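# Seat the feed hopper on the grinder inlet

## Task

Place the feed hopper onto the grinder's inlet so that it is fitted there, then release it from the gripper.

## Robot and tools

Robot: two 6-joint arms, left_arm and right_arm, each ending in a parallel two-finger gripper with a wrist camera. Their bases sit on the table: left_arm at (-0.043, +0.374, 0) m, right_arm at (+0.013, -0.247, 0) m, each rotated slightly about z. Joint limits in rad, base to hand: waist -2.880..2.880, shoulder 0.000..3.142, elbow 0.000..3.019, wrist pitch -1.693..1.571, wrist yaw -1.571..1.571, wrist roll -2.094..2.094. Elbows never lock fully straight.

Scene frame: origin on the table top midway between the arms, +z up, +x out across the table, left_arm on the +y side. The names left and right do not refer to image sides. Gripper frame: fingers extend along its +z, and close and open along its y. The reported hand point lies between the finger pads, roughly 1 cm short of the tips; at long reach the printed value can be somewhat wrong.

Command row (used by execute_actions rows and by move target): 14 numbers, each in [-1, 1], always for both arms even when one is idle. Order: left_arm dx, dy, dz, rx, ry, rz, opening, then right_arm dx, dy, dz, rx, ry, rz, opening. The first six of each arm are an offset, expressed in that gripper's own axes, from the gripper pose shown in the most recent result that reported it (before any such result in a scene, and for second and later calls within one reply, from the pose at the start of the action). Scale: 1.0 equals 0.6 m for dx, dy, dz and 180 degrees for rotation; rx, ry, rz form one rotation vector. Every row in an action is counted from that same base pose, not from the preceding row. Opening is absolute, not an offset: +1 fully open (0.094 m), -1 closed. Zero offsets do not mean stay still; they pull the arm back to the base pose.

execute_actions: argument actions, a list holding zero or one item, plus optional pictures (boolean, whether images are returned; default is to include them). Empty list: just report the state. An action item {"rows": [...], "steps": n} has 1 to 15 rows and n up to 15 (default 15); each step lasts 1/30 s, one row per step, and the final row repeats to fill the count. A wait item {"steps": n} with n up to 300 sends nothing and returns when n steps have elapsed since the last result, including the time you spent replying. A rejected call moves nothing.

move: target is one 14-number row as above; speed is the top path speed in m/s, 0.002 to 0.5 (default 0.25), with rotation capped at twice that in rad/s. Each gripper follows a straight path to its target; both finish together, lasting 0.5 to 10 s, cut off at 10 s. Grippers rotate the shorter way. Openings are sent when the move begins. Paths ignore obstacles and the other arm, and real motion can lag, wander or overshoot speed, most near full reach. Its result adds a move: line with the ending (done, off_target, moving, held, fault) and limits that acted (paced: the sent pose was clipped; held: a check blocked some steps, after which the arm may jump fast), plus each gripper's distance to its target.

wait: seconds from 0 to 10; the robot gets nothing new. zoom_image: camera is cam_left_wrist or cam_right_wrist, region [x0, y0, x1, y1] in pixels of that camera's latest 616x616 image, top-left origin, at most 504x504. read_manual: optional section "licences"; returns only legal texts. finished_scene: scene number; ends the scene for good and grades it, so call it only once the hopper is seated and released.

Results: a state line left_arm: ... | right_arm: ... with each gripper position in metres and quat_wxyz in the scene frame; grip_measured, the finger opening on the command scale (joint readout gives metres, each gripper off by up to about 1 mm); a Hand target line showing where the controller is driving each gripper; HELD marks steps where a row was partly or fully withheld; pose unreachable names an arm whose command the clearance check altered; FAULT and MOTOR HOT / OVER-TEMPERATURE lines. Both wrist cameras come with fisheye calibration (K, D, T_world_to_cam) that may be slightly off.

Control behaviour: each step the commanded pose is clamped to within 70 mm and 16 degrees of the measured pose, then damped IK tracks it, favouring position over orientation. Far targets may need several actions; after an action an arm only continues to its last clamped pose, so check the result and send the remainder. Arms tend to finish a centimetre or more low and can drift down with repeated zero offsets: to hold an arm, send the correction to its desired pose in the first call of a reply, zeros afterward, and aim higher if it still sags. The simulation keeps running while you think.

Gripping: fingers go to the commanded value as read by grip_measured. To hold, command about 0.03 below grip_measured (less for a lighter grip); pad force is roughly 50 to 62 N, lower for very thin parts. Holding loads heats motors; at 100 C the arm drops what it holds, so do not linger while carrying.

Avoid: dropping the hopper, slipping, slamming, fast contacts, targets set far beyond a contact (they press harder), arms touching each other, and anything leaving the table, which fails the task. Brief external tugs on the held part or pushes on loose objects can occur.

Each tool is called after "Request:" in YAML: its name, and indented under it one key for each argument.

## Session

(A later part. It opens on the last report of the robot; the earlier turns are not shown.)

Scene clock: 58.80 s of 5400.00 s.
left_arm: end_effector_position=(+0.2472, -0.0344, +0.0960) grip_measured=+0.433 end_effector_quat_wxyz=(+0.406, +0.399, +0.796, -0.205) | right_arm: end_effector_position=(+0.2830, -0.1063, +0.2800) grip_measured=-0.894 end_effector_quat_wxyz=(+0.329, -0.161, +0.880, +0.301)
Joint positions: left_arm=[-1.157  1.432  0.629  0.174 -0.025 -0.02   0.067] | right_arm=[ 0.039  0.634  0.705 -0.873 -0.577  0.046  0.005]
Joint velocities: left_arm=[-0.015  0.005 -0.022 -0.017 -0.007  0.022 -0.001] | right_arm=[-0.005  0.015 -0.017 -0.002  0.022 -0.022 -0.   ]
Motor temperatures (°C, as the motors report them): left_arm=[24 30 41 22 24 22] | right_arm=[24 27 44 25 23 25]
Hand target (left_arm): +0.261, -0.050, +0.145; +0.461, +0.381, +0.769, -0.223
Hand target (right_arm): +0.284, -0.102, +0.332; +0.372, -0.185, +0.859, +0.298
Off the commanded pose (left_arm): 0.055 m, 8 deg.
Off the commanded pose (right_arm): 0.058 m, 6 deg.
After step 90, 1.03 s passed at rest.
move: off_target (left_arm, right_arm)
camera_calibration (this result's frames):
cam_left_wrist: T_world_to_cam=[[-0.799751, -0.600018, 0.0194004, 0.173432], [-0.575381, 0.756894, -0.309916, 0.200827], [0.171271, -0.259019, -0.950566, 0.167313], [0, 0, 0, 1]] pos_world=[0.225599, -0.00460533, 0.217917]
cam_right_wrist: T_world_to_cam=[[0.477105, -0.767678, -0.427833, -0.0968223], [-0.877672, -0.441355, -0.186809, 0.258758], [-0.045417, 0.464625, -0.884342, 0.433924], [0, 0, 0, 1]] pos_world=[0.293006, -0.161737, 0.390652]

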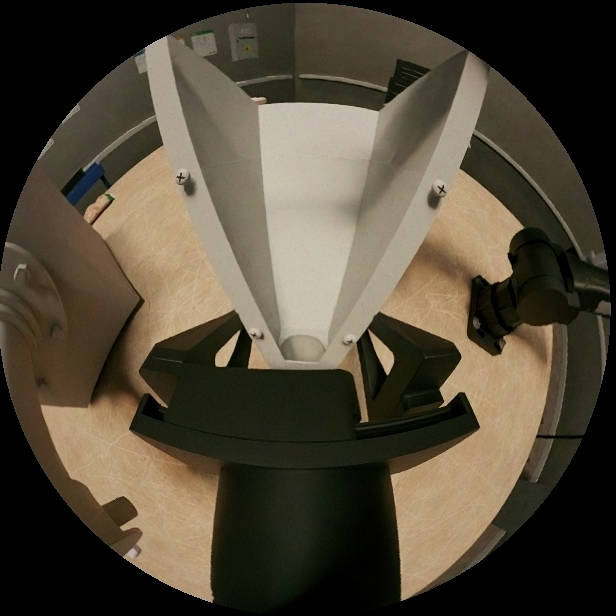

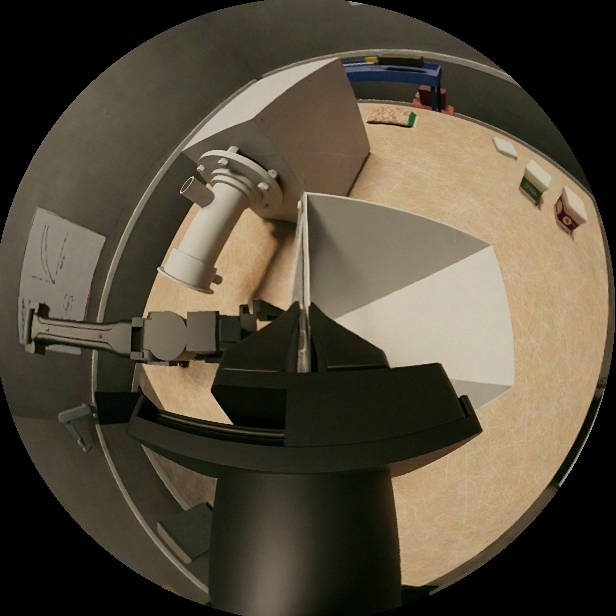

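Request:
move:
  target: [-0.248,-0.067,-0.095,0,-0.19,0,0.3,-0.108,0.227,-0.184,0.108,-0.013,-0.13,-1]
  speed: 0.06

Scene clock: 65.60 s of 5400.00 s.
left_arm: end_effector_position=(+0.2299, -0.0724, +0.1893) grip_measured=+0.421 end_effector_quat_wxyz=(+0.573, +0.340, +0.686, -0.293) | right_arm: end_effector_position=(+0.2131, -0.0657, +0.3934) grip_measured=-0.884 end_effector_quat_wxyz=(+0.384, -0.277, +0.879, +0.061)
Joint positions: left_arm=[-1.26   1.404  0.568  0.663 -0.131 -0.035  0.067] | right_arm=[ 0.827  0.637  1.063 -1.263  0.347  0.212  0.005]
Joint velocities: left_arm=[-0.005 -0.005  0.007 -0.012  0.022  0.022  0.   ] | right_arm=[ 0.015 -0.015  0.002 -0.002  0.007 -0.037  0.001]
Motor temperatures (°C, as the motors report them): left_arm=[24 30 41 22 24 22] | right_arm=[24 27 49 25 23 25]
Hand target (left_arm): +0.239, -0.086, +0.250; +0.624, +0.320, +0.643, -0.309
Hand target (right_arm): +0.210, -0.068, +0.442; +0.421, -0.272, +0.862, +0.079
Off the commanded pose (left_arm): 0.064 m, 8 deg.
Off the commanded pose (right_arm): 0.055 m, 5 deg.
move: off_target (left_arm, right_arm)
camera_calibration (this result's frames):
cam_left_wrist: T_world_to_cam=[[-0.80463, -0.593088, 0.0285953, 0.134876], [-0.441775, 0.565779, -0.696224, 0.277206], [0.396743, -0.572835, -0.717255, 0.130451], [0, 0, 0, 1]] pos_world=[0.179233, -0.00211737, 0.282707]
cam_right_wrist: T_world_to_cam=[[0.529791, -0.841943, 0.102243, -0.208419], [-0.826767, -0.539567, -0.159136, 0.208304], [0.18915, -0.000222468, -0.981948, 0.470068], [0, 0, 0, 1]] pos_world=[0.193724, -0.062978, 0.516041]

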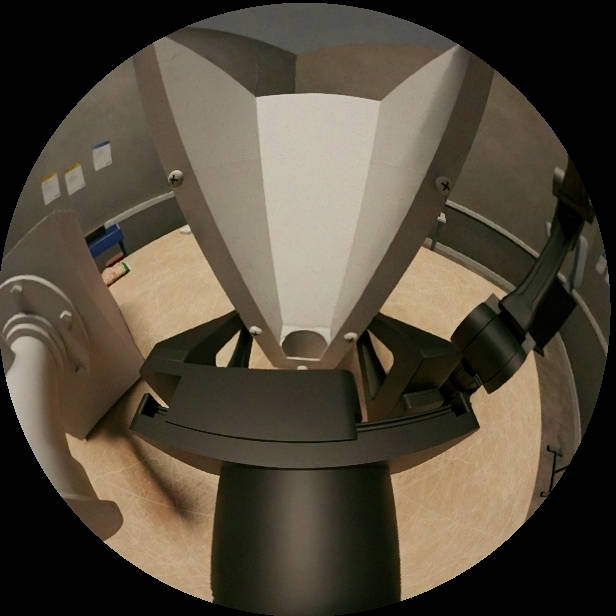

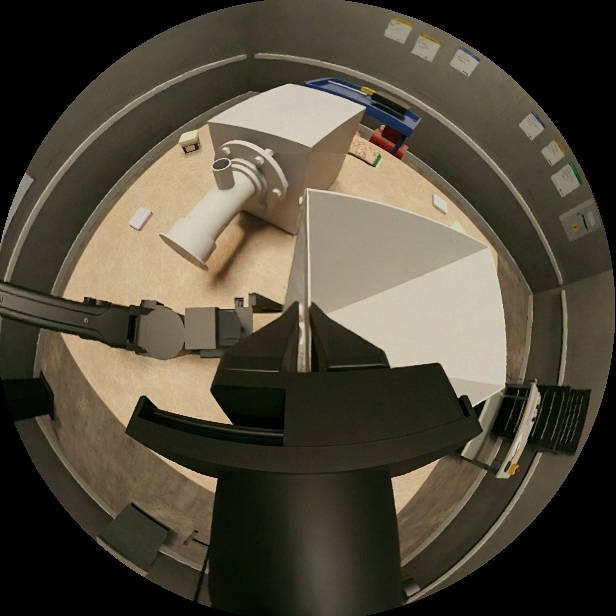

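Request:
move:
  target: [-0.487,0.135,-0.035,0,-0.04,0,0.3,-0.443,-0.108,-0.215,0,-0.03,0,-1]
  speed: 0.07

Scene clock: 72.90 s of 5400.00 s.
left_arm: end_effector_position=(+0.3180, -0.0344, +0.4275) grip_measured=+0.401 end_effector_quat_wxyz=(+0.587, +0.314, +0.679, -0.308) | right_arm: end_effector_position=(+0.3114, -0.0211, +0.6362) grip_measured=-0.880 end_effector_quat_wxyz=(+0.378, -0.287, +0.877, +0.072)
Joint positions: left_arm=[-1.011  1.131  1.014 -0.004  0.099 -0.037  0.066] | right_arm=[ 0.59   1.243  2.143 -1.692  0.153  0.025  0.006]
Joint velocities: left_arm=[-0.015 -0.024  0.012  0.002 -0.007 -0.022  0.   ] | right_arm=[-0.015 -0.024 -0.007  0.002 -0.037  0.007  0.   ]
Motor temperatures (°C, as the motors report them): left_arm=[24 29 44 22 24 22] | right_arm=[24 26 52 25 24 25]
Hand target (left_arm): +0.315, -0.038, +0.477; +0.615, +0.318, +0.650, -0.315
Hand target (right_arm): +0.303, -0.042, +0.680; +0.427, -0.274, +0.858, +0.074
Off the commanded pose (left_arm): 0.054 m, 5 deg.
Off the commanded pose (right_arm): 0.048 m, 6 deg.
move: off_target (left_arm, right_arm)
camera_calibration (this result's frames):
cam_left_wrist: T_world_to_cam=[[-0.791366, -0.607845, 0.0653036, 0.201083], [-0.452775, 0.510976, -0.730683, 0.476779], [0.410773, -0.607806, -0.679586, 0.266359], [0, 0, 0, 1]] pos_world=[0.26559, 0.0404991, 0.516257]
cam_right_wrist: T_world_to_cam=[[0.554099, -0.827853, 0.0873695, -0.245546], [-0.813851, -0.560789, -0.152191, 0.343386], [0.174988, 0.0132232, -0.984482, 0.696145], [0, 0, 0, 1]] pos_world=[0.293706, -0.0199143, 0.759056]

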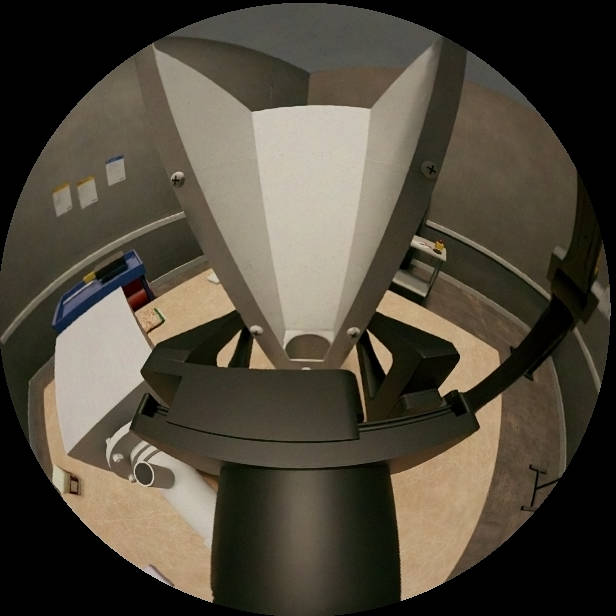

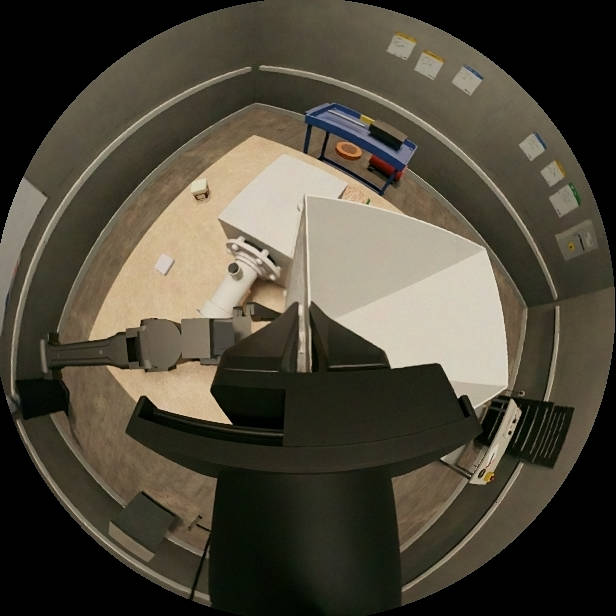

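Request:
move:
  target: [-0.073,0.268,-0.202,0,-0.03,0,0.3,-0.25,0.212,0.115,0,-0.02,0,-1]
  speed: 0.07

Scene clock: 78.50 s of 5400.00 s.
left_arm: end_effector_position=(+0.3918, +0.1679, +0.4287) grip_measured=+0.361 end_effector_quat_wxyz=(+0.591, +0.278, +0.688, -0.317) | right_arm: end_effector_position=(+0.3808, +0.1829, +0.6426) grip_measured=-0.880 end_effector_quat_wxyz=(+0.421, -0.294, +0.854, +0.089)
Joint positions: left_arm=[-0.421  1.014  0.929 -0.041  0.646 -0.032  0.064] | right_arm=[ 0.831  1.784  2.749 -1.692  0.322  0.151  0.006]
Joint velocities: left_arm=[-0.015 -0.015  0.007  0.012  0.066 -0.051  0.   ] | right_arm=[-0.005  0.015  0.012  0.002 -0.037 -0.051  0.   ]
Motor temperatures (°C, as the motors report them): left_arm=[24 29 45 22 24 22] | right_arm=[24 26 52 25 24 25]
Hand target (left_arm): +0.376, +0.161, +0.473; +0.618, +0.294, +0.652, -0.328
Hand target (right_arm): +0.366, +0.172, +0.678; +0.456, -0.284, +0.837, +0.107
Off the commanded pose (left_arm): 0.053 m, 6 deg.
Off the commanded pose (right_arm): 0.043 m, 3 deg.
joint sent to its limit (right arm) — the command would take joint 4 (wrist pitch) past its lower limit, so that joint was sent only as far as its limit.
move: off_target (left_arm, right_arm)
camera_calibration (this result's frames):
cam_left_wrist: T_world_to_cam=[[-0.759372, -0.638658, 0.124377, 0.349729], [-0.499677, 0.449976, -0.740165, 0.440343], [0.416746, -0.624209, -0.660822, 0.352155], [0, 0, 0, 1]] pos_world=[0.338844, 0.245032, 0.51514]
cam_right_wrist: T_world_to_cam=[[0.574098, -0.813691, 0.0912059, -0.128326], [-0.777967, -0.576815, -0.249103, 0.566796], [0.255302, 0.0720543, -0.964173, 0.633289], [0, 0, 0, 1]] pos_world=[0.35294, 0.176887, 0.763495]

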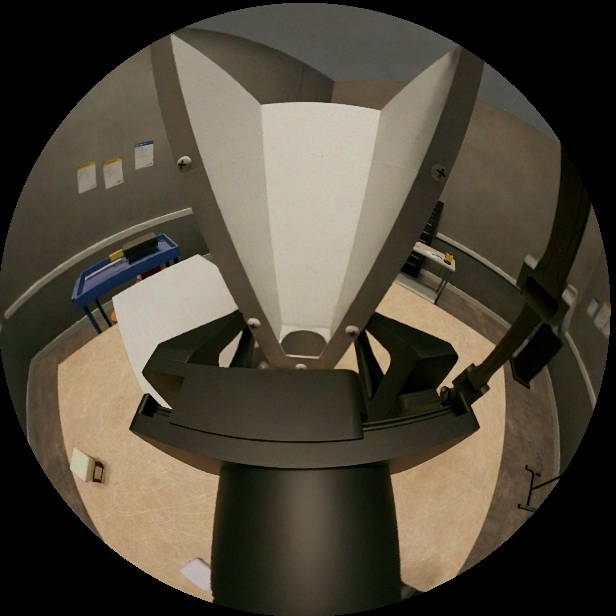

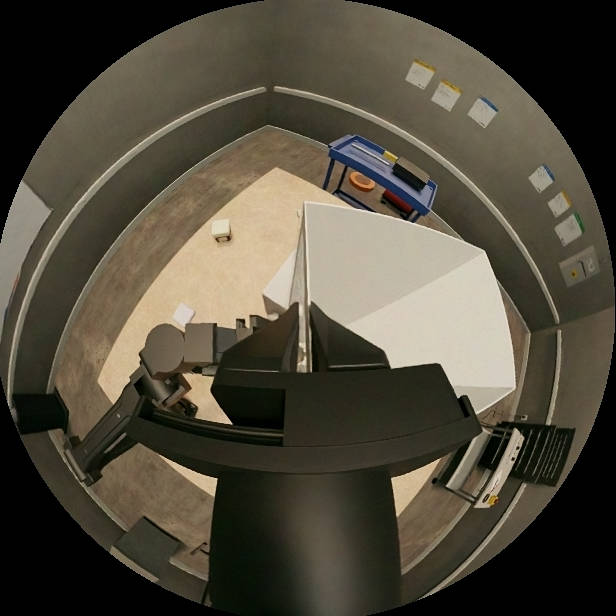

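Request:
move:
  target: [-0.01,-0.058,-0.012,0,-0.03,0.02,0.28,0.038,0,-0.046,0,-0.015,0,-1]
  speed: 0.03

Scene clock: 85.00 s of 5400.00 s.
left_arm: end_effector_position=(+0.3675, +0.1526, +0.3918) grip_measured=+0.352 end_effector_quat_wxyz=(+0.589, +0.277, +0.691, -0.315) | right_arm: end_effector_position=(+0.3623, +0.1672, +0.6049) grip_measured=-0.880 end_effector_quat_wxyz=(+0.397, -0.301, +0.864, +0.076)
Joint positions: left_arm=[-0.488  0.968  0.808  0.03   0.576 -0.038  0.063] | right_arm=[ 0.843  1.591  2.359 -1.557  0.326  0.167  0.006]
Joint velocities: left_arm=[-0.015 -0.005  0.012  0.012  0.022  0.037 -0.001] | right_arm=[-0.005  0.005 -0.002 -0.002 -0.051  0.022 -0.   ]
Motor temperatures (°C, as the motors report them): left_arm=[24 29 46 22 24 22] | right_arm=[24 27 51 25 24 25]
Hand target (left_arm): +0.360, +0.152, +0.438; +0.632, +0.284, +0.651, -0.310
Hand target (right_arm): +0.351, +0.160, +0.640; +0.439, -0.292, +0.844, +0.096
Off the commanded pose (left_arm): 0.048 m, 7 deg.
Off the commanded pose (right_arm): 0.039 m, 6 deg.
After step 90, 1.33 s passed at rest.
move: off_target (left_arm, right_arm)
camera_calibration (this result's frames):
cam_left_wrist: T_world_to_cam=[[-0.756505, -0.642025, 0.124518, 0.325493], [-0.505245, 0.452863, -0.734603, 0.407204], [0.415244, -0.618643, -0.666973, 0.330417], [0, 0, 0, 1]] pos_world=[0.314772, 0.228977, 0.478983]
cam_right_wrist: T_world_to_cam=[[0.577186, -0.810062, 0.103226, -0.136106], [-0.787197, -0.585554, -0.193513, 0.505126], [0.217202, 0.0304336, -0.975652, 0.630464], [0, 0, 0, 1]] pos_world=[0.339255, 0.166337, 0.726911]

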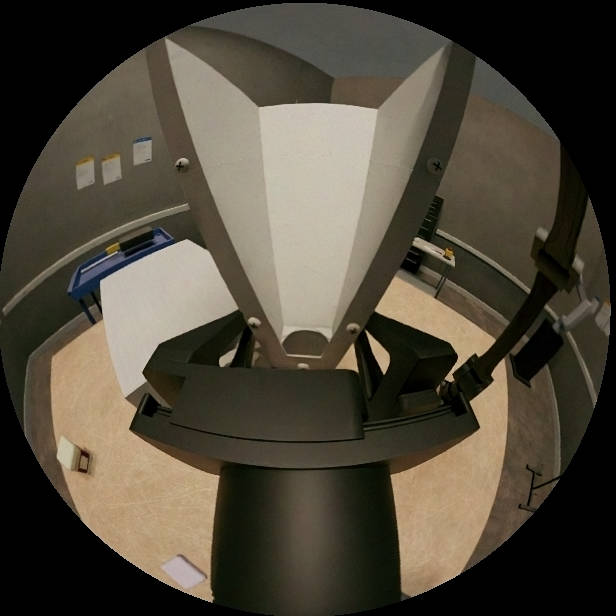

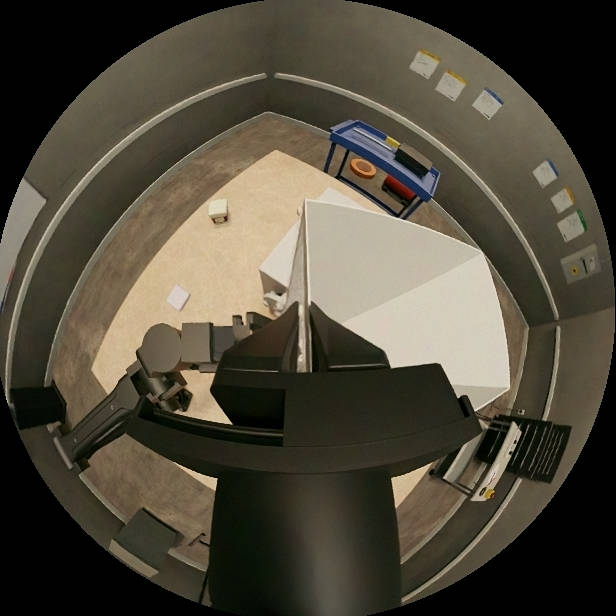

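Request:
move:
  target: [-0.072,0,-0.057,0,-0.035,0.01,0.28,-0.043,0.041,-0.047,0,-0.03,0,-1]
  speed: 0.03

Request:
zoom_image:
  camera: "cam_left_wrist"
  region: [240,280,370,380]

Scene clock: 89.93 s of 5400.00 s.
left_arm: end_effector_position=(+0.3525, +0.1702, +0.3849) grip_measured=+0.348 end_effector_quat_wxyz=(+0.585, +0.273, +0.691, -0.326) | right_arm: end_effector_position=(+0.3505, +0.1882, +0.5972) grip_measured=-0.880 end_effector_quat_wxyz=(+0.396, -0.301, +0.864, +0.070)
Joint positions: left_arm=[-0.439  0.916  0.759  0.027  0.637 -0.054  0.063] | right_arm=[ 0.896  1.618  2.373 -1.567  0.371  0.205  0.006]
Joint velocities: left_arm=[-0.005 -0.005 -0.012 -0.007  0.037 -0.022 -0.001] | right_arm=[-0.005  0.034  0.007 -0.012 -0.007  0.037  0.001]
Motor temperatures (°C, as the motors report them): left_arm=[24 29 46 22 24 22] | right_arm=[24 28 49 25 25 25]
Hand target (left_arm): +0.350, +0.179, +0.436; +0.631, +0.270, +0.653, -0.320
Hand target (right_arm): +0.341, +0.186, +0.638; +0.438, -0.297, +0.844, +0.091
Off the commanded pose (left_arm): 0.054 m, 7 deg.
Off the commanded pose (right_arm): 0.044 m, 6 deg.
move: off_target (left_arm, right_arm)
camera_calibration (this result's frames):
cam_left_wrist: T_world_to_cam=[[-0.760975, -0.632026, 0.146494, 0.31769], [-0.51104, 0.444825, -0.735506, 0.390389], [0.399695, -0.634566, -0.661491, 0.349069], [0, 0, 0, 1]] pos_world=[0.301737, 0.24864, 0.4715]
cam_right_wrist: T_world_to_cam=[[0.57348, -0.811318, 0.113508, -0.116053], [-0.789585, -0.584333, -0.187376, 0.503597], [0.218348, 0.0178323, -0.975708, 0.626882], [0, 0, 0, 1]] pos_world=[0.327308, 0.188934, 0.719189]

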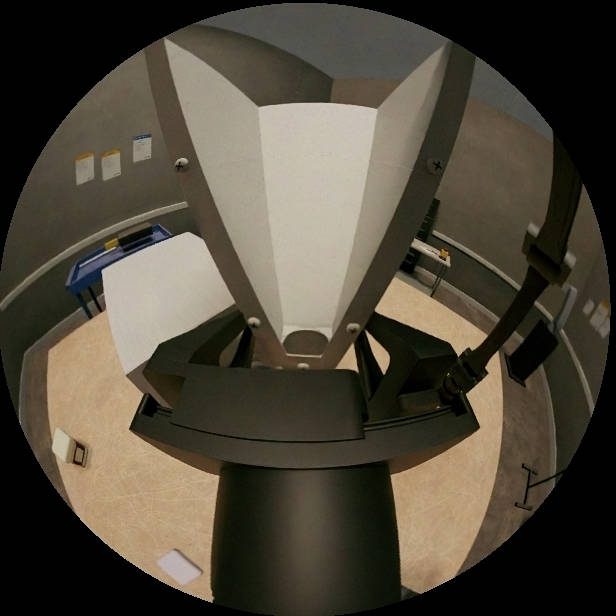

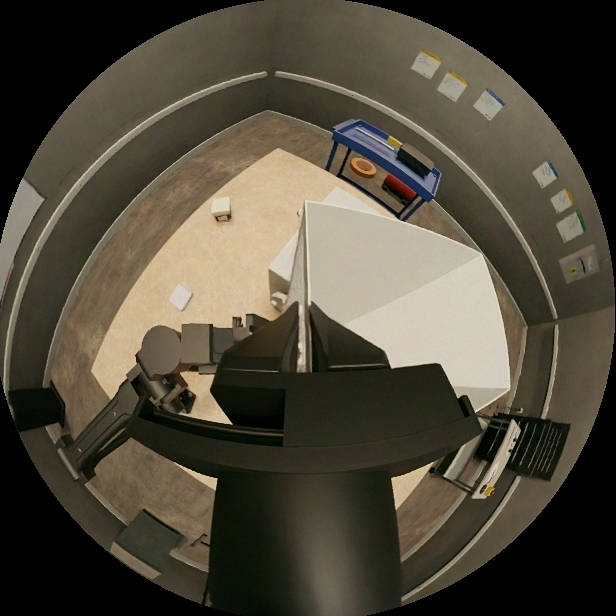

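Region (240, 280, 370, 380) of cam_left_wrist's 616x616 image, scaled by 3.877, with more detail than that image has; it fills the top 388 rows of this view, and the rest is white.

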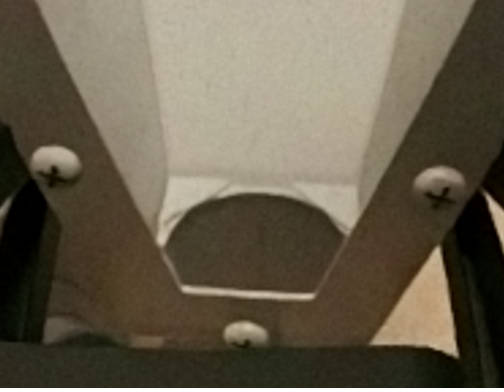

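Request:
move:
  target: [-0.053,0.022,-0.018,0,-0.035,0.01,0.28,-0.03,0.005,-0.02,0,-0.03,0,-1]
  speed: 0.02

Scene clock: 94.00 s of 5400.00 s.
left_arm: end_effector_position=(+0.3571, +0.1820, +0.3721) grip_measured=+0.345 end_effector_quat_wxyz=(+0.590, +0.272, +0.684, -0.331) | right_arm: end_effector_position=(+0.3572, +0.1996, +0.5845) grip_measured=-0.880 end_effector_quat_wxyz=(+0.395, -0.297, +0.867, +0.072)
Joint positions: left_arm=[-0.394  0.933  0.721  0.102  0.689 -0.063  0.063] | right_arm=[ 0.896  1.627  2.341 -1.529  0.371  0.218  0.006]
Joint velocities: left_arm=[ 0.005 -0.005 -0.012 -0.027 -0.066 -0.051  0.   ] | right_arm=[-0.005 -0.005 -0.017 -0.017  0.066  0.022  0.001]
Motor temperatures (°C, as the motors report them): left_arm=[24 29 46 23 24 22] | right_arm=[24 28 48 25 25 25]
Hand target (left_arm): +0.359, +0.188, +0.415; +0.626, +0.266, +0.653, -0.331
Hand target (right_arm): +0.349, +0.193, +0.617; +0.435, -0.297, +0.846, +0.084
Off the commanded pose (left_arm): 0.044 m, 6 deg.
Off the commanded pose (right_arm): 0.035 m, 6 deg.
move: off_target (left_arm, right_arm)
camera_calibration (this result's frames):
cam_left_wrist: T_world_to_cam=[[-0.76595, -0.625645, 0.147946, 0.33057], [-0.500396, 0.43569, -0.748183, 0.380613], [0.403639, -0.647102, -0.646788, 0.341721], [0, 0, 0, 1]] pos_world=[0.305726, 0.262119, 0.456883]
cam_right_wrist: T_world_to_cam=[[0.567864, -0.816374, 0.105188, -0.101378], [-0.795247, -0.57711, -0.185814, 0.512852], [0.212399, 0.0218661, -0.976938, 0.61486], [0, 0, 0, 1]] pos_world=[0.334817, 0.199764, 0.706639]

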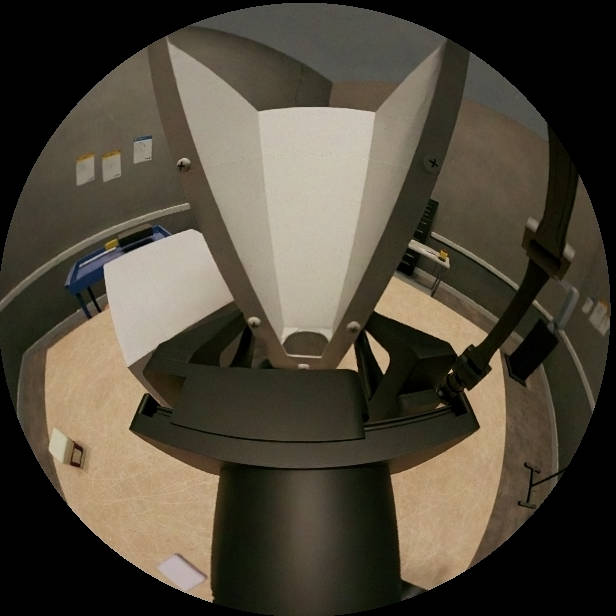

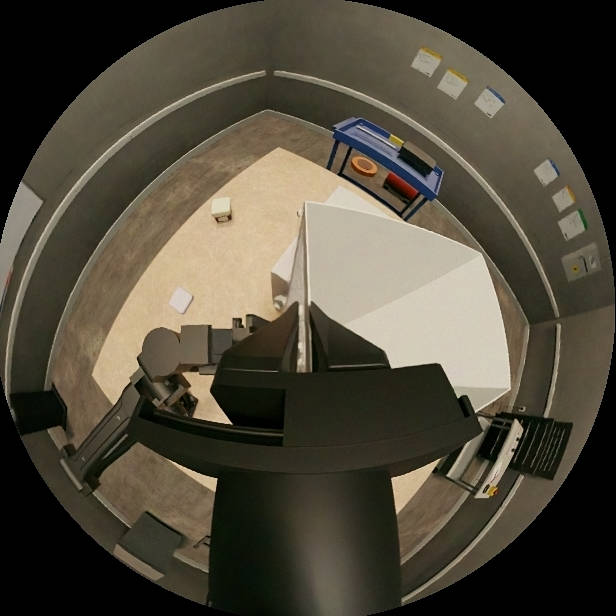

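Request:
move:
  target: [-0.04,0.002,0.007,0,-0.03,0,0.28,-0.002,-0.02,-0.027,0,-0.03,0,-1]
  speed: 0.02

Scene clock: 97.40 s of 5400.00 s.
left_arm: end_effector_position=(+0.3558, +0.1807, +0.3507) grip_measured=+0.335 end_effector_quat_wxyz=(+0.588, +0.271, +0.684, -0.336) | right_arm: end_effector_position=(+0.3555, +0.1969, +0.5635) grip_measured=-0.880 end_effector_quat_wxyz=(+0.397, -0.292, +0.867, +0.076)
Joint positions: left_arm=[-0.397  0.949  0.671  0.17   0.692 -0.074  0.063] | right_arm=[ 0.896  1.558  2.18  -1.43   0.37   0.226  0.006]
Joint velocities: left_arm=[-0.015 -0.005 -0.027 -0.002  0.037  0.037 -0.001] | right_arm=[-0.005  0.005  0.002  0.007  0.007 -0.007 -0.001]
Motor temperatures (°C, as the motors report them): left_arm=[24 29 47 23 24 22] | right_arm=[24 28 48 25 25 25]
Hand target (left_arm): +0.361, +0.181, +0.395; +0.620, +0.258, +0.656, -0.344
Hand target (right_arm): +0.353, +0.184, +0.597; +0.434, -0.293, +0.848, +0.085
Off the commanded pose (left_arm): 0.045 m, 5 deg.
Off the commanded pose (right_arm): 0.036 m, 5 deg.
move: off_target (left_arm, right_arm)
camera_calibration (this result's frames):
cam_left_wrist: T_world_to_cam=[[-0.768124, -0.62052, 0.157927, 0.328245], [-0.503241, 0.432552, -0.748096, 0.36604], [0.395897, -0.654105, -0.644525, 0.330689], [0, 0, 0, 1]] pos_world=[0.305421, 0.261657, 0.435131]
cam_right_wrist: T_world_to_cam=[[0.563627, -0.820478, 0.0956085, -0.0926568], [-0.798154, -0.570762, -0.192826, 0.509692], [0.212779, 0.0323716, -0.976564, 0.592352], [0, 0, 0, 1]] pos_world=[0.332997, 0.195715, 0.68561]

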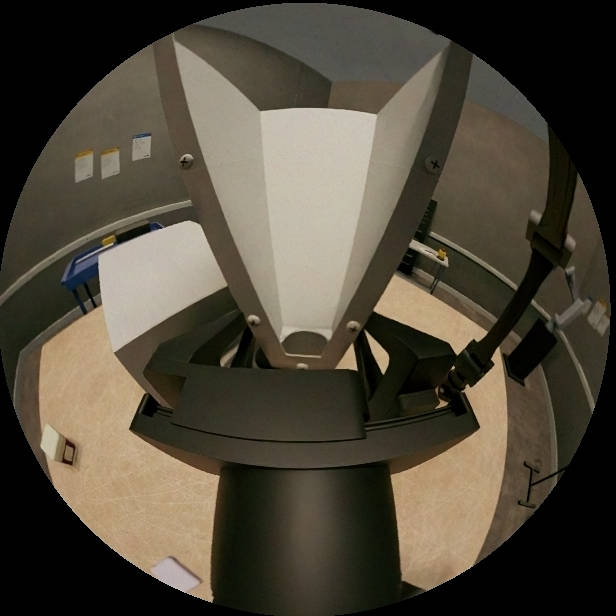

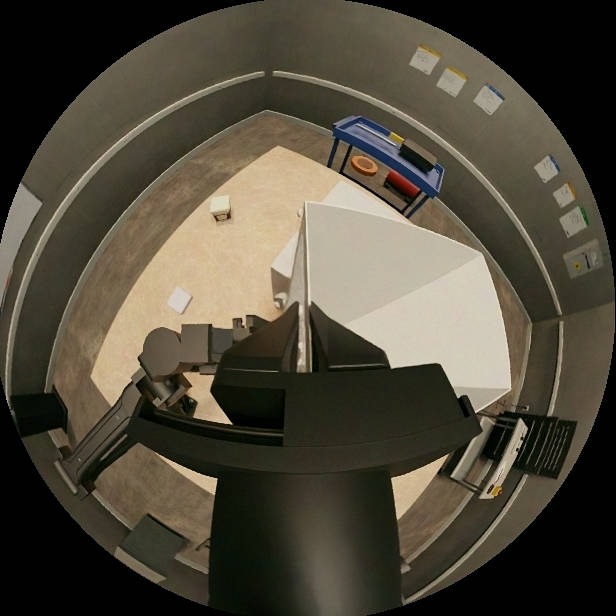

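Request:
move:
  target: [-0.043,0.01,0.01,0,-0.03,0,0.28,-0.013,-0.016,-0.017,0,-0.025,0,-1]
  speed: 0.02

Request:
zoom_image:
  camera: "cam_left_wrist"
  region: [200,260,400,400]

Scene clock: 101.03 s of 5400.00 s.
left_arm: end_effector_position=(+0.3534, +0.1793, +0.3273) grip_measured=+0.333 end_effector_quat_wxyz=(+0.581, +0.268, +0.686, -0.346) | right_arm: end_effector_position=(+0.3583, +0.1973, +0.5399) grip_measured=-0.880 end_effector_quat_wxyz=(+0.387, -0.290, +0.872, +0.072)
Joint positions: left_arm=[-0.397  0.973  0.622  0.238  0.706 -0.091  0.063] | right_arm=[ 0.891  1.536  2.093 -1.387  0.365  0.236  0.006]
Joint velocities: left_arm=[-0.015 -0.005  0.007 -0.012 -0.037 -0.081 -0.001] | right_arm=[-0.005 -0.034 -0.002 -0.002  0.022 -0.022  0.001]
Motor temperatures (°C, as the motors report them): left_arm=[24 28 47 23 24 22] | right_arm=[24 28 47 25 25 25]
Hand target (left_arm): +0.364, +0.182, +0.374; +0.619, +0.256, +0.656, -0.349
Hand target (right_arm): +0.357, +0.187, +0.577; +0.430, -0.288, +0.851, +0.087
Off the commanded pose (left_arm): 0.050 m, 6 deg.
Off the commanded pose (right_arm): 0.038 m, 6 deg.
move: off_target (left_arm, right_arm)
camera_calibration (this result's frames):
cam_left_wrist: T_world_to_cam=[[-0.772329, -0.609542, 0.178791, 0.322022], [-0.511725, 0.430263, -0.743647, 0.349934], [0.376357, -0.665832, -0.644223, 0.324606], [0, 0, 0, 1]] pos_world=[0.305609, 0.261856, 0.411771]
cam_right_wrist: T_world_to_cam=[[0.558448, -0.824087, 0.0949486, -0.0887321], [-0.806347, -0.566144, -0.171131, 0.497896], [0.194781, 0.0190061, -0.980663, 0.579961], [0, 0, 0, 1]] pos_world=[0.338064, 0.197735, 0.662376]

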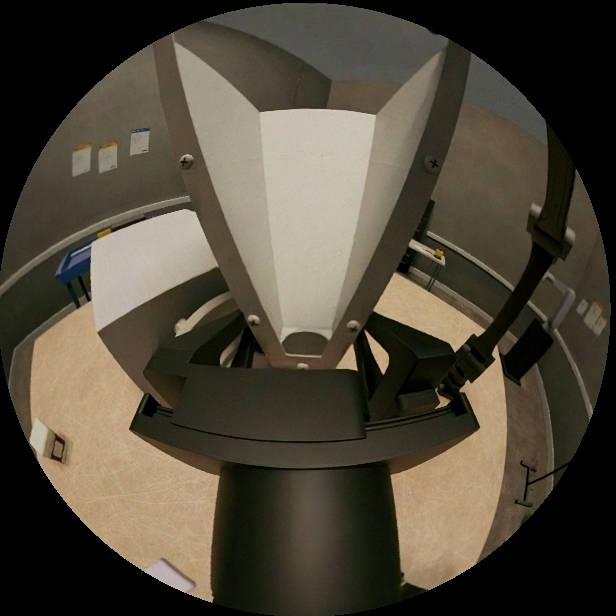

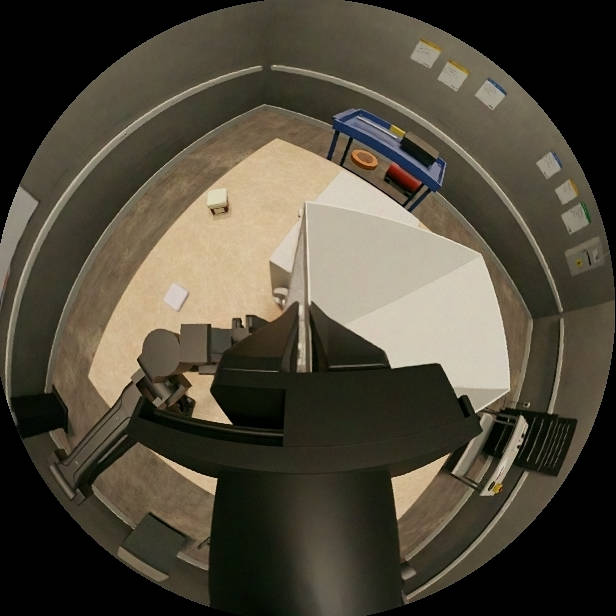

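Region (200, 260, 400, 400) of cam_left_wrist's 616x616 image, scaled by 2.520, with more detail than that image has; it fills the top 353 rows of this view, and the rest is white.

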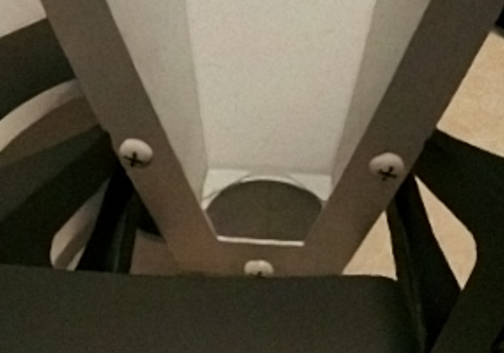

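Request:
move:
  target: [-0.155,-0.025,-0.012,0,-0.035,0,0.28,-0.088,-0.02,-0.105,0,-0.03,0,-1]
  speed: 0.04

Request:
zoom_image:
  camera: "cam_left_wrist"
  region: [200,260,400,400]

Scene clock: 105.10 s of 5400.00 s.
left_arm: end_effector_position=(+0.3465, +0.1819, +0.3516) grip_measured=+0.315 end_effector_quat_wxyz=(+0.580, +0.251, +0.689, -0.357) | right_arm: end_effector_position=(+0.3569, +0.1992, +0.5663) grip_measured=-0.880 end_effector_quat_wxyz=(+0.378, -0.290, +0.876, +0.073)
Joint positions: left_arm=[-0.397  0.92   0.652  0.172  0.697 -0.14   0.062] | right_arm=[ 0.892  1.609  2.276 -1.514  0.355  0.247  0.006]
Joint velocities: left_arm=[-0.005 -0.005 -0.022 -0.027 -0.022 -0.007 -0.   ] | right_arm=[-0.005  0.015  0.027 -0.012  0.007 -0.022 -0.001]
Motor temperatures (°C, as the motors report them): left_arm=[24 28 48 23 24 22] | right_arm=[24 28 48 25 25 25]
Hand target (left_arm): +0.348, +0.182, +0.420; +0.618, +0.250, +0.653, -0.361
Hand target (right_arm): +0.350, +0.187, +0.620; +0.429, -0.286, +0.852, +0.087
Off the commanded pose (left_arm): 0.071 m, 6 deg.
Off the commanded pose (right_arm): 0.057 m, 6 deg.
move: off_target (left_arm, right_arm)
camera_calibration (this result's frames):
cam_left_wrist: T_world_to_cam=[[-0.760032, -0.612768, 0.216487, 0.296995], [-0.534112, 0.399188, -0.745233, 0.377345], [0.370236, -0.68203, -0.630683, 0.344892], [0, 0, 0, 1]] pos_world=[0.299579, 0.266584, 0.434431]
cam_right_wrist: T_world_to_cam=[[0.559582, -0.824197, 0.0869884, -0.0847612], [-0.809833, -0.566084, -0.154012, 0.493934], [0.176179, 0.0157362, -0.984232, 0.615382], [0, 0, 0, 1]] pos_world=[0.339017, 0.200064, 0.689124]

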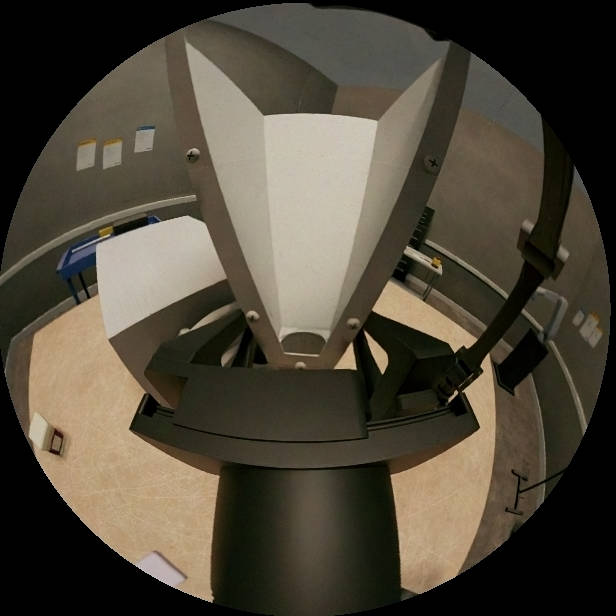

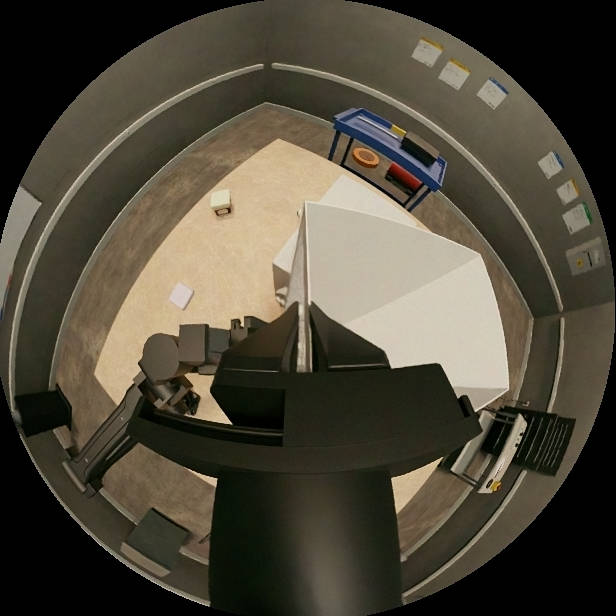

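Region (200, 260, 400, 400) of cam_left_wrist's 616x616 image, scaled by 2.520, with more detail than that image has; it fills the top 353 rows of this view, and the rest is white.

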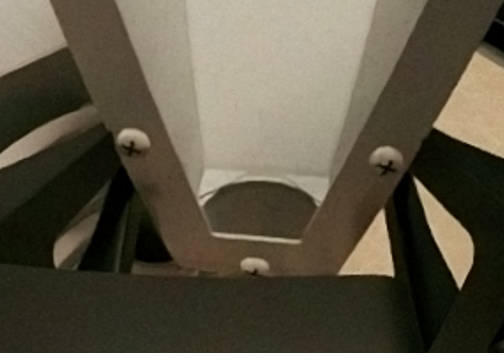

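Request:
move:
  target: [-0.158,0.03,0.022,0,-0.035,0.04,0.22,-0.091,-0.05,-0.077,0,-0.035,0,-1]
  speed: 0.03

Request:
zoom_image:
  camera: "cam_left_wrist"
  region: [200,260,400,400]

Scene clock: 110.23 s of 5400.00 s.
left_arm: end_effector_position=(+0.3713, +0.1876, +0.3732) grip_measured=+0.307 end_effector_quat_wxyz=(+0.591, +0.262, +0.680, -0.347) | right_arm: end_effector_position=(+0.3749, +0.2035, +0.5896) grip_measured=-0.880 end_effector_quat_wxyz=(+0.385, -0.290, +0.873, +0.077)
Joint positions: left_arm=[-0.363  0.98   0.734  0.163  0.73  -0.107  0.061] | right_arm=[ 0.863  1.706  2.477 -1.593  0.337  0.22   0.006]
Joint velocities: left_arm=[ 0.015 -0.005  0.002  0.002  0.081 -0.007 -0.001] | right_arm=[-0.015 -0.005  0.017 -0.002 -0.022 -0.007 -0.   ]
Motor temperatures (°C, as the motors report them): left_arm=[24 28 50 23 24 22] | right_arm=[24 29 50 25 25 25]
Hand target (left_arm): +0.380, +0.192, +0.438; +0.638, +0.273, +0.639, -0.332
Hand target (right_arm): +0.371, +0.182, +0.638; +0.429, -0.285, +0.852, +0.090
Off the commanded pose (left_arm): 0.068 m, 7 deg.
Off the commanded pose (right_arm): 0.054 m, 5 deg.
move: off_target (left_arm, right_arm)
camera_calibration (this result's frames):
cam_left_wrist: T_world_to_cam=[[-0.768593, -0.614745, 0.177066, 0.332922], [-0.504066, 0.411506, -0.759329, 0.396139], [0.39393, -0.672868, -0.626153, 0.340981], [0, 0, 0, 1]] pos_world=[0.32124, 0.271084, 0.455356]
cam_right_wrist: T_world_to_cam=[[0.56167, -0.82307, 0.0841517, -0.09272], [-0.805845, -0.567271, -0.169755, 0.522608], [0.187457, 0.027533, -0.981887, 0.627105], [0, 0, 0, 1]] pos_world=[0.355664, 0.20288, 0.712264]

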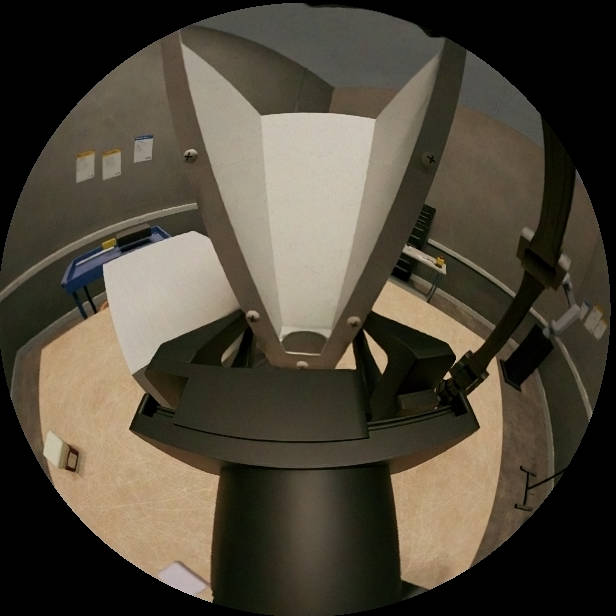

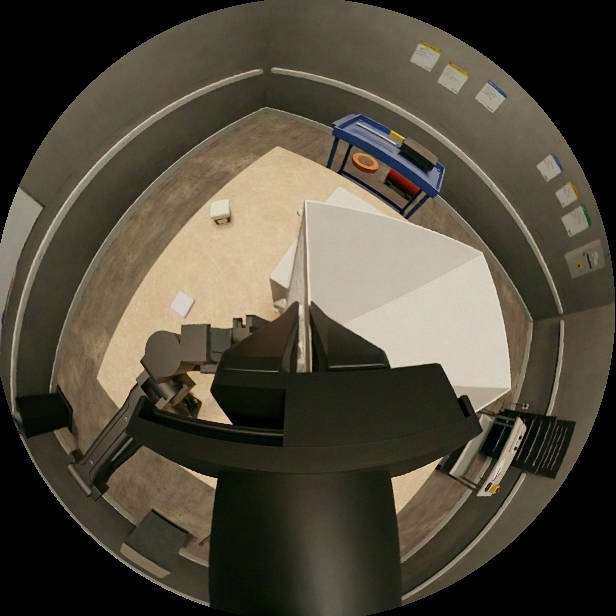

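Region (200, 260, 400, 400) of cam_left_wrist's 616x616 image, scaled by 2.520, with more detail than that image has; it fills the top 353 rows of this view, and the rest is white.

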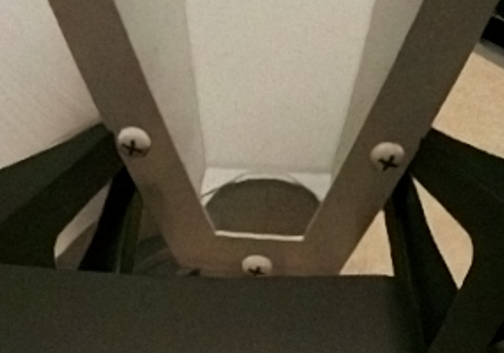

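Request:
move:
  target: [-0.107,0.021,0.021,0,-0.035,0.03,0.22,-0.039,-0.048,-0.057,0,-0.03,0,-1]
  speed: 0.02

Scene clock: 114.90 s of 5400.00 s.
left_arm: end_effector_position=(+0.3783, +0.1857, +0.3595) grip_measured=+0.301 end_effector_quat_wxyz=(+0.586, +0.265, +0.681, -0.349) | right_arm: end_effector_position=(+0.3853, +0.2020, +0.5759) grip_measured=-0.880 end_effector_quat_wxyz=(+0.371, -0.290, +0.879, +0.072)
Joint positions: left_arm=[-0.362  1.017  0.724  0.2    0.74  -0.104  0.061] | right_arm=[ 0.842  1.713  2.456 -1.593  0.317  0.215  0.006]
Joint velocities: left_arm=[-0.005 -0.005 -0.007 -0.017  0.007 -0.037 -0.001] | right_arm=[-0.005 -0.005  0.012 -0.002  0.007 -0.037 -0.001]
Motor temperatures (°C, as the motors report them): left_arm=[24 28 51 23 24 22] | right_arm=[24 29 49 25 25 25]
Hand target (left_arm): +0.390, +0.192, +0.432; +0.643, +0.275, +0.633, -0.332
Hand target (right_arm): +0.379, +0.176, +0.631; +0.426, -0.285, +0.854, +0.090
Off the commanded pose (left_arm): 0.077 m, 9 deg.
Off the commanded pose (right_arm): 0.062 m, 7 deg.
move: off_target (left_arm, right_arm)
camera_calibration (this result's frames):
cam_left_wrist: T_world_to_cam=[[-0.772708, -0.60834, 0.181233, 0.338377], [-0.506062, 0.418045, -0.754414, 0.387829], [0.383176, -0.674657, -0.630884, 0.334453], [0, 0, 0, 1]] pos_world=[0.329577, 0.269359, 0.442259]
cam_right_wrist: T_world_to_cam=[[0.559529, -0.824481, 0.0846126, -0.0977245], [-0.812736, -0.565819, -0.138958, 0.512384], [0.162443, 0.00898317, -0.986677, 0.627897], [0, 0, 0, 1]] pos_world=[0.369115, 0.203704, 0.699]

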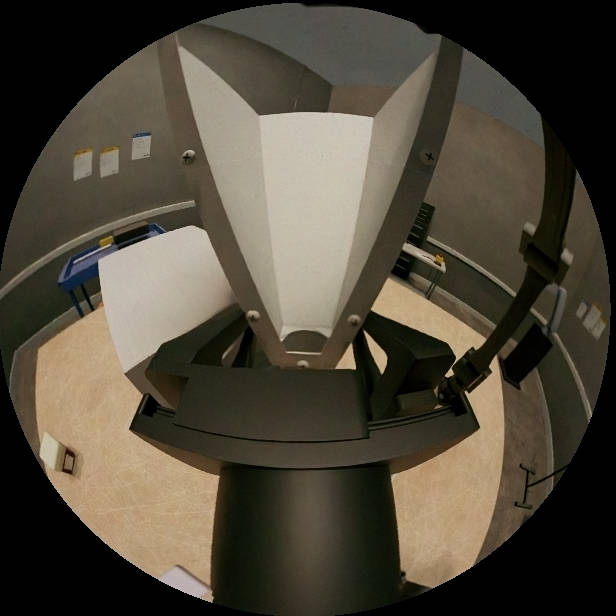

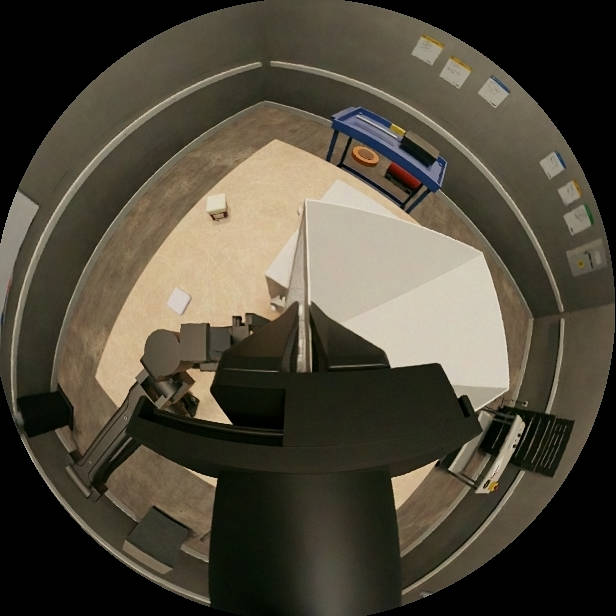

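Request:
move:
  target: [-0.11,0.04,0.005,0,-0.04,0.03,0.22,-0.02,-0.037,-0.082,0,-0.03,0,-1]
  speed: 0.02

Scene clock: 120.13 s of 5400.00 s.
left_arm: end_effector_position=(+0.3844, +0.1909, +0.3541) grip_measured=+0.277 end_effector_quat_wxyz=(+0.595, +0.279, +0.666, -0.353) | right_arm: end_effector_position=(+0.3837, +0.1994, +0.5735) grip_measured=-0.880 end_effector_quat_wxyz=(+0.369, -0.285, +0.881, +0.074)
Joint positions: left_arm=[-0.333  1.054  0.714  0.28   0.794 -0.095  0.06 ] | right_arm=[ 0.841  1.698  2.429 -1.585  0.316  0.226  0.006]
Joint velocities: left_arm=[-0.015  0.005 -0.002 -0.007 -0.037 -0.037  0.   ] | right_arm=[-0.005  0.005 -0.012  0.012 -0.051  0.11   0.001]
Motor temperatures (°C, as the motors report them): left_arm=[24 28 51 23 24 22] | right_arm=[24 29 48 25 25 25]
Hand target (left_arm): +0.402, +0.203, +0.418; +0.643, +0.274, +0.630, -0.337
Hand target (right_arm): +0.372, +0.172, +0.619; +0.412, -0.286, +0.861, +0.085
Off the commanded pose (left_arm): 0.072 m, 7 deg.
Off the commanded pose (right_arm): 0.056 m, 6 deg.
move: off_target (left_arm, right_arm)
camera_calibration (this result's frames):
cam_left_wrist: T_world_to_cam=[[-0.794556, -0.587405, 0.153742, 0.361421], [-0.466004, 0.427609, -0.774591, 0.374614], [0.389257, -0.6871, -0.613492, 0.326097], [0, 0, 0, 1]] pos_world=[0.334806, 0.276173, 0.434665]
cam_right_wrist: T_world_to_cam=[[0.55333, -0.829406, 0.076886, -0.0910216], [-0.818362, -0.558516, -0.135433, 0.507975], [0.155271, 0.0120187, -0.987799, 0.628586], [0, 0, 0, 1]] pos_world=[0.368471, 0.200664, 0.696711]

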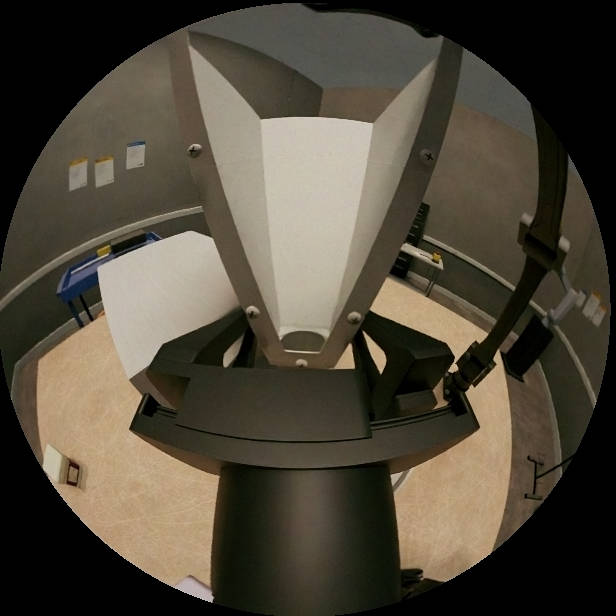

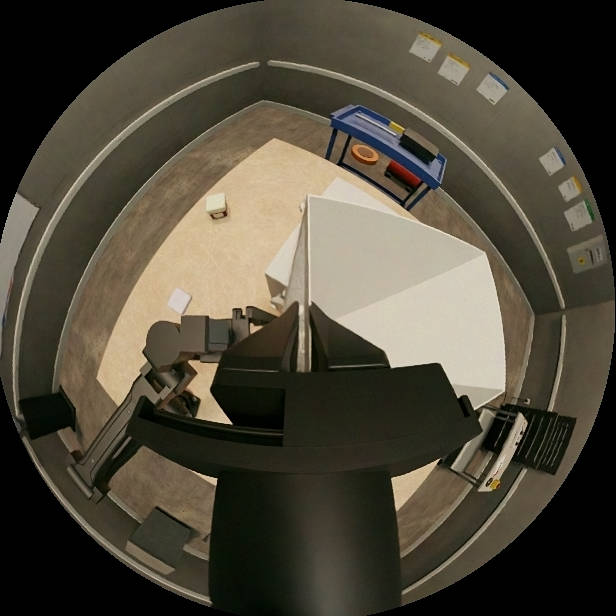

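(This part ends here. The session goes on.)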